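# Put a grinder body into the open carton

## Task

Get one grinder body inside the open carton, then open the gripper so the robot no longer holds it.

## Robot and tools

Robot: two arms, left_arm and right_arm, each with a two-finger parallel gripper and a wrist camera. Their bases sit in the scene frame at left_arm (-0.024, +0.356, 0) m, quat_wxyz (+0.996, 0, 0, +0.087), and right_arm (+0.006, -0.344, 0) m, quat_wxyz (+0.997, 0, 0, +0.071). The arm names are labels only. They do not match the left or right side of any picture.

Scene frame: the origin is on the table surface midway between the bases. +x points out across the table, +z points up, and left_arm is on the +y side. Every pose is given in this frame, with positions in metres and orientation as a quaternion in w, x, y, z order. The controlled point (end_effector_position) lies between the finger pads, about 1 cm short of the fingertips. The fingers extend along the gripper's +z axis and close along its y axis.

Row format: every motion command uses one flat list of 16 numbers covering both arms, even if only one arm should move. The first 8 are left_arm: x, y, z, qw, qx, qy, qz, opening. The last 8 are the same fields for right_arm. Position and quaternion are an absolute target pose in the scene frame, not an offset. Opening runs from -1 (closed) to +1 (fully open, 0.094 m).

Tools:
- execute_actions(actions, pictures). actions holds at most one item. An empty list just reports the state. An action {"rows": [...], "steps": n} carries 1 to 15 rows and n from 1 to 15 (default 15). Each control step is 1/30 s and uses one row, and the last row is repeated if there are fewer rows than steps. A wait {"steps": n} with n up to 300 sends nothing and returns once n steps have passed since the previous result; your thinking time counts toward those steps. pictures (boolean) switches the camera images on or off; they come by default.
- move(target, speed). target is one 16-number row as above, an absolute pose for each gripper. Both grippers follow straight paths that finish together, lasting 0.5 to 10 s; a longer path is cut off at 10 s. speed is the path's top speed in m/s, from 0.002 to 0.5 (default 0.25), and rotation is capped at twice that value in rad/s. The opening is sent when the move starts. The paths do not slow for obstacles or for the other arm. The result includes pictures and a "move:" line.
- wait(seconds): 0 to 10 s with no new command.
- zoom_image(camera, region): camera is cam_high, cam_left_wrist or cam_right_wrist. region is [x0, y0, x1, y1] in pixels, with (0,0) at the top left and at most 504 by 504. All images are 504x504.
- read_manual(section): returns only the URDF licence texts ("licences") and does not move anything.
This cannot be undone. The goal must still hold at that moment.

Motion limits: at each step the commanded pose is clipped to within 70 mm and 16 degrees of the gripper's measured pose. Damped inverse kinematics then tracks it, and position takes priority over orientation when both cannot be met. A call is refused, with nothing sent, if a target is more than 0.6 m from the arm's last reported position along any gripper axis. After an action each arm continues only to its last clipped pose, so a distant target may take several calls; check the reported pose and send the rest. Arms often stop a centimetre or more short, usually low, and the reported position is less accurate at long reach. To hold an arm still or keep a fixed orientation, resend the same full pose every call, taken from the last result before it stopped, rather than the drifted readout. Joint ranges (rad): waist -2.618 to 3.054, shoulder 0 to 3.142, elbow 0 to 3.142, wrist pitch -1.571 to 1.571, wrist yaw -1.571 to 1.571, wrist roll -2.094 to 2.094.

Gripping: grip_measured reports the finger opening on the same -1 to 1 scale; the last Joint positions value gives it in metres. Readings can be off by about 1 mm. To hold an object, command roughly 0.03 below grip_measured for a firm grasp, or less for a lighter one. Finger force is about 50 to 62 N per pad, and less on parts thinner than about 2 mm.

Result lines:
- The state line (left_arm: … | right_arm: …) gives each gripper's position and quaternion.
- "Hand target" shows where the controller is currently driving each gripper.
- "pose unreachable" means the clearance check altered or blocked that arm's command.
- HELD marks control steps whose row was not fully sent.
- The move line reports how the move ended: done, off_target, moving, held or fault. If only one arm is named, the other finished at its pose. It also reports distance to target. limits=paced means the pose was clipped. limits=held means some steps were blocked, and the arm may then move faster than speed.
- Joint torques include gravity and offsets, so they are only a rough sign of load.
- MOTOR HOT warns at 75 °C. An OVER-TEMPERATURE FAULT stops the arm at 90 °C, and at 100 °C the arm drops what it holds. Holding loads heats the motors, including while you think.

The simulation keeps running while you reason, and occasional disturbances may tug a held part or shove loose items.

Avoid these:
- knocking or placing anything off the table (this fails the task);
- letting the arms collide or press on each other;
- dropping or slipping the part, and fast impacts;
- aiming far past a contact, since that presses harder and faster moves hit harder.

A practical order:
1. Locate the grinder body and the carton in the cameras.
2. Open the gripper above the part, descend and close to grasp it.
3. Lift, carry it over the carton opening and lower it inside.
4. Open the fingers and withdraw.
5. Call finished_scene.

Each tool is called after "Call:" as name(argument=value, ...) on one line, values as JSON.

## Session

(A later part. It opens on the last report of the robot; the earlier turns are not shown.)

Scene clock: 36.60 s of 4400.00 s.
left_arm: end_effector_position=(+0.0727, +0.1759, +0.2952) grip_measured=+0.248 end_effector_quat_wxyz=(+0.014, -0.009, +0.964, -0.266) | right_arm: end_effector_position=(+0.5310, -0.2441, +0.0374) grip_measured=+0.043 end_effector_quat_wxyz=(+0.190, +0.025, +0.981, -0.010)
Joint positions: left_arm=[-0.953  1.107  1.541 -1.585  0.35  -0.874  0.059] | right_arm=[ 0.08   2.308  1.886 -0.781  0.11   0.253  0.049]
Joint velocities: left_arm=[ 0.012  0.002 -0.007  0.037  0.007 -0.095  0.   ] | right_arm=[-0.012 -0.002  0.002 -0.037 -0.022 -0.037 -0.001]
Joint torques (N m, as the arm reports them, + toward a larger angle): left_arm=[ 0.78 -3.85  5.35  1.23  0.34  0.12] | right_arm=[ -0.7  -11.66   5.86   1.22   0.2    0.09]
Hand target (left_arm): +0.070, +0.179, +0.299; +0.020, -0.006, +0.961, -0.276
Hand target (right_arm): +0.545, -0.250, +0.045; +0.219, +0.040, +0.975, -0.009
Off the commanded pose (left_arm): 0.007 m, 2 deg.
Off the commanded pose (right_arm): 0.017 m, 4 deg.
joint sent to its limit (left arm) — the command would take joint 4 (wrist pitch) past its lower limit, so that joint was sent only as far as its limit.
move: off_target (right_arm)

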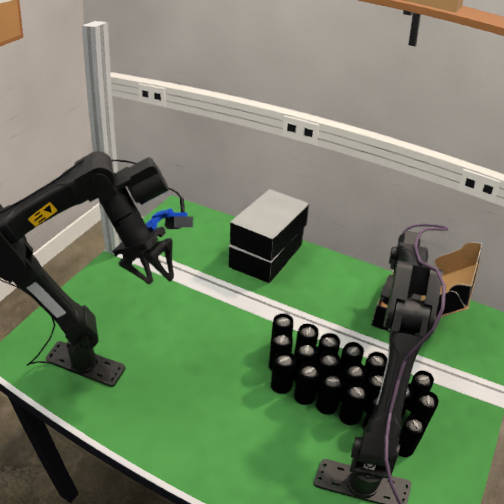

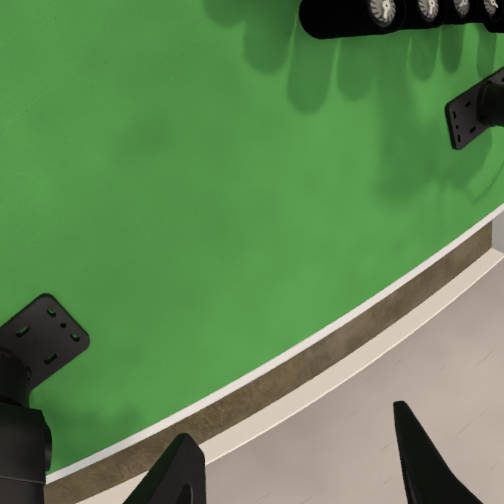

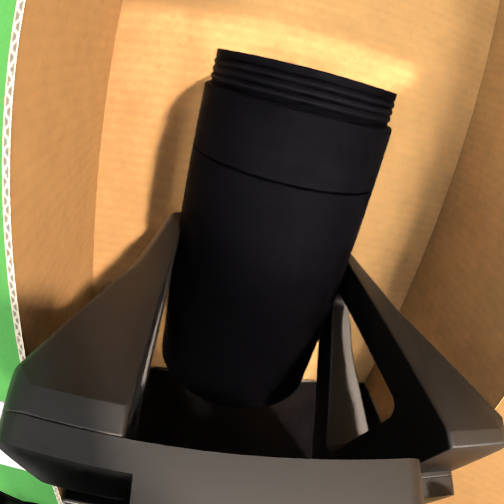

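Call:
move(target=[0.07,0.18,0.3,0,0,0.965,-0.26,0.25,0.545,-0.246,0.032,0.22,0.04,0.975,-0.01,-0.03], speed=0.03)

Call:
move(target=[0.07,0.18,0.3,0,0,0.965,-0.26,0.25,0.54,-0.246,0.035,0.22,0.04,0.975,-0.01,0.25])

Call:
move(target=[0.07,0.18,0.3,0,0,0.965,-0.26,0.25,0.525,-0.24,0.16,0.22,0.04,0.975,-0.01,0.25], speed=0.15)

Scene clock: 40.57 s of 4400.00 s.
left_arm: end_effector_position=(+0.0727, +0.1758, +0.2952) grip_measured=+0.248 end_effector_quat_wxyz=(+0.014, -0.009, +0.964, -0.266) | right_arm: end_effector_position=(+0.5368, -0.2442, +0.0358) grip_measured=+0.043 end_effector_quat_wxyz=(+0.203, +0.030, +0.979, -0.009)
Joint positions: left_arm=[-0.953  1.107  1.541 -1.585  0.35  -0.874  0.059] | right_arm=[ 0.08   2.31   1.872 -0.74   0.118  0.26   0.049]
Joint velocities: left_arm=[-0.007  0.002 -0.002 -0.051 -0.007  0.007 -0.   ] | right_arm=[ 0.007  0.012  0.002  0.022 -0.051  0.007 -0.   ]
Joint torques (N m, as the arm reports them, + toward a larger angle): left_arm=[ 0.87 -3.77  5.23  1.24  0.34  0.16] | right_arm=[ -0.17 -10.77   4.94   1.29   0.16   0.1 ]
Hand target (left_arm): +0.070, +0.179, +0.299; +0.020, -0.005, +0.961, -0.276
Hand target (right_arm): +0.545, -0.246, +0.032; +0.219, +0.040, +0.975, -0.010
Off the commanded pose (left_arm): 0.007 m, 2 deg.
Off the commanded pose (right_arm): 0.009 m, 2 deg.
joint sent to its limit (left arm) — the command would take joint 4 (wrist pitch) past its lower limit, so that joint was sent only as far as its limit.
move: done

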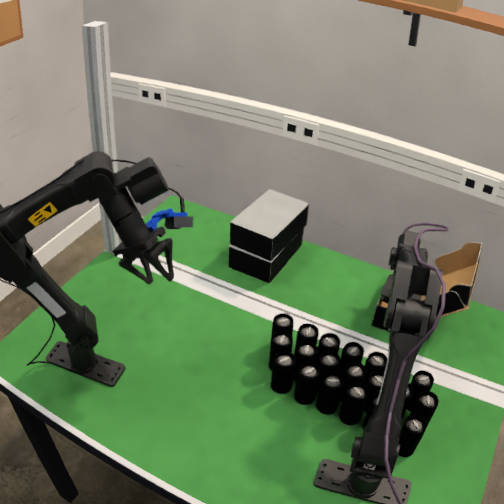

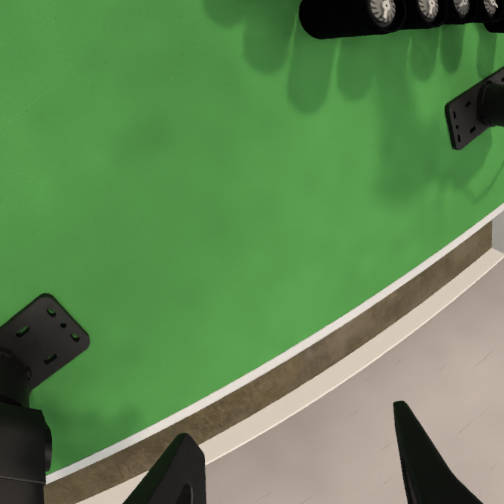

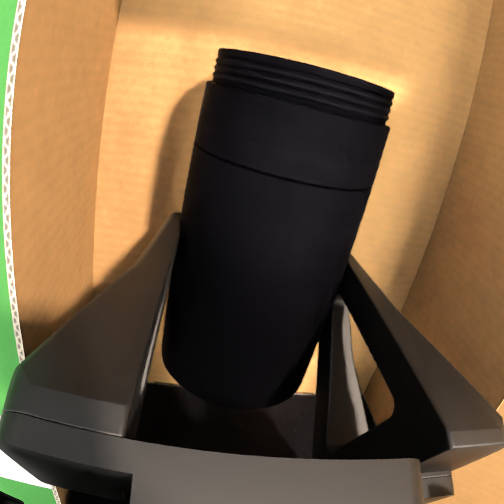

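Scene clock: 41.43 s of 4400.00 s.
left_arm: end_effector_position=(+0.0727, +0.1758, +0.2952) grip_measured=+0.248 end_effector_quat_wxyz=(+0.014, -0.009, +0.964, -0.266) | right_arm: end_effector_position=(+0.5336, -0.2457, +0.0250) grip_measured=+0.247 end_effector_quat_wxyz=(+0.201, +0.032, +0.979, -0.012)
Joint positions: left_arm=[-0.953  1.107  1.541 -1.585  0.35  -0.874  0.059] | right_arm=[ 0.08   2.311  1.832 -0.705  0.121  0.263  0.059]
Joint velocities: left_arm=[ 0.002 -0.017  0.007  0.037  0.022 -0.037  0.   ] | right_arm=[-0.007 -0.002 -0.017  0.037 -0.081  0.051  0.   ]
Joint torques (N m, as the arm reports them, + toward a larger angle): left_arm=[ 0.89 -3.85  5.14  1.21  0.29  0.15] | right_arm=[ -0.01 -12.34   5.69   1.     0.14   0.08]
Hand target (left_arm): +0.070, +0.179, +0.299; +0.020, -0.006, +0.961, -0.276
Hand target (right_arm): +0.540, -0.246, +0.035; +0.219, +0.040, +0.975, -0.010
Off the commanded pose (left_arm): 0.007 m, 2 deg.
Off the commanded pose (right_arm): 0.012 m, 2 deg.
joint sent to its limit (left arm) — the command would take joint 4 (wrist pitch) past its lower limit, so that joint was sent only as far as its limit.
move: off_target (right_arm)

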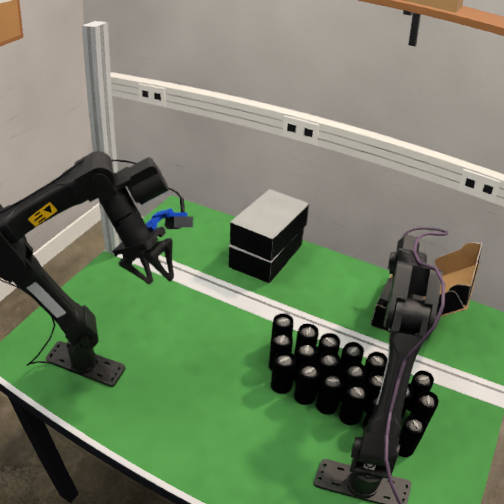

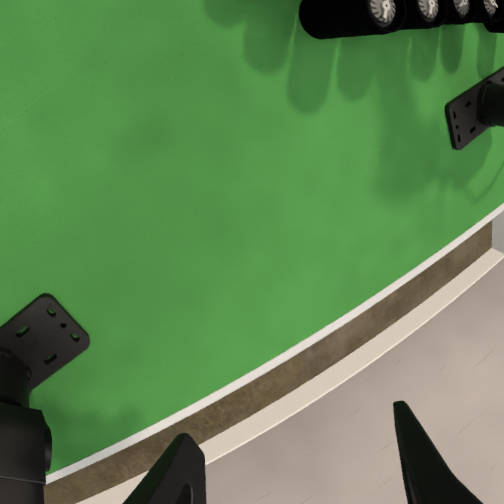

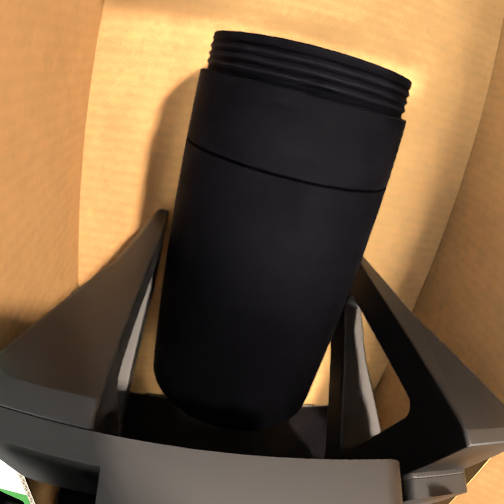

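Scene clock: 43.03 s of 4400.00 s.
left_arm: end_effector_position=(+0.0727, +0.1758, +0.2952) grip_measured=+0.248 end_effector_quat_wxyz=(+0.014, -0.009, +0.964, -0.266) | right_arm: end_effector_position=(+0.5215, -0.2442, +0.1415) grip_measured=+0.247 end_effector_quat_wxyz=(+0.199, +0.036, +0.979, -0.012)
Joint positions: left_arm=[-0.953  1.107  1.541 -1.585  0.35  -0.874  0.059] | right_arm=[ 0.09   2.245  2.187 -1.132  0.127  0.281  0.059]
Joint velocities: left_arm=[-0.002  0.002 -0.012  0.051 -0.037 -0.037  0.   ] | right_arm=[-0.022 -0.007  0.012 -0.007 -0.037 -0.007 -0.001]
Joint torques (N m, as the arm reports them, + toward a larger angle): left_arm=[ 0.87 -3.89  5.05  1.25  0.31  0.14] | right_arm=[  0.69 -12.     8.17   0.78   0.16   0.08]
Hand target (left_arm): +0.070, +0.179, +0.299; +0.020, -0.006, +0.961, -0.276
Hand target (right_arm): +0.524, -0.240, +0.160; +0.220, +0.040, +0.975, -0.010
Off the commanded pose (left_arm): 0.007 m, 2 deg.
Off the commanded pose (right_arm): 0.019 m, 3 deg.
joint sent to its limit (left arm) — the command would take joint 4 (wrist pitch) past its lower limit, so that joint was sent only as far as its limit.
move: off_target (right_arm)

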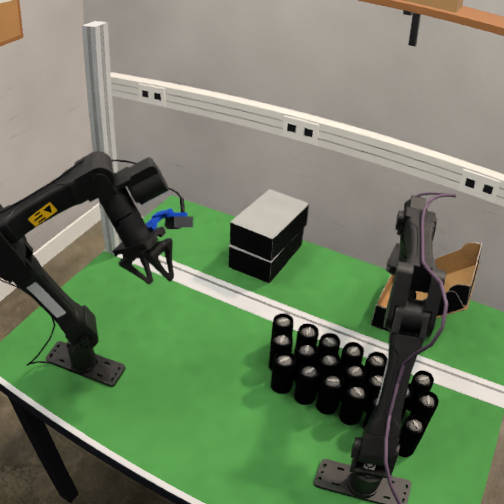

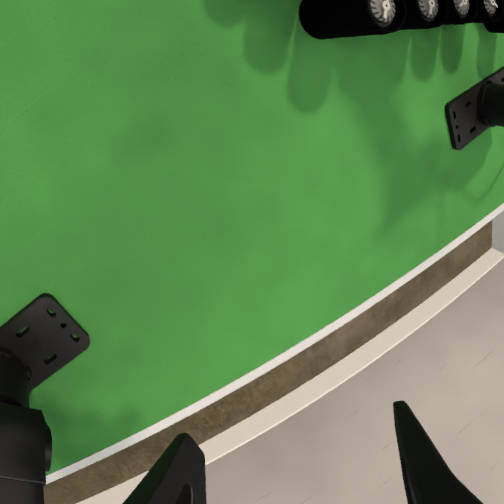

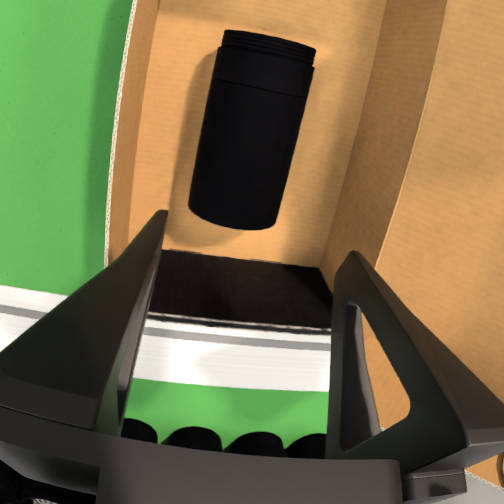

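Call:
finished_scene(scene=2)

The scene is finished: the task was done.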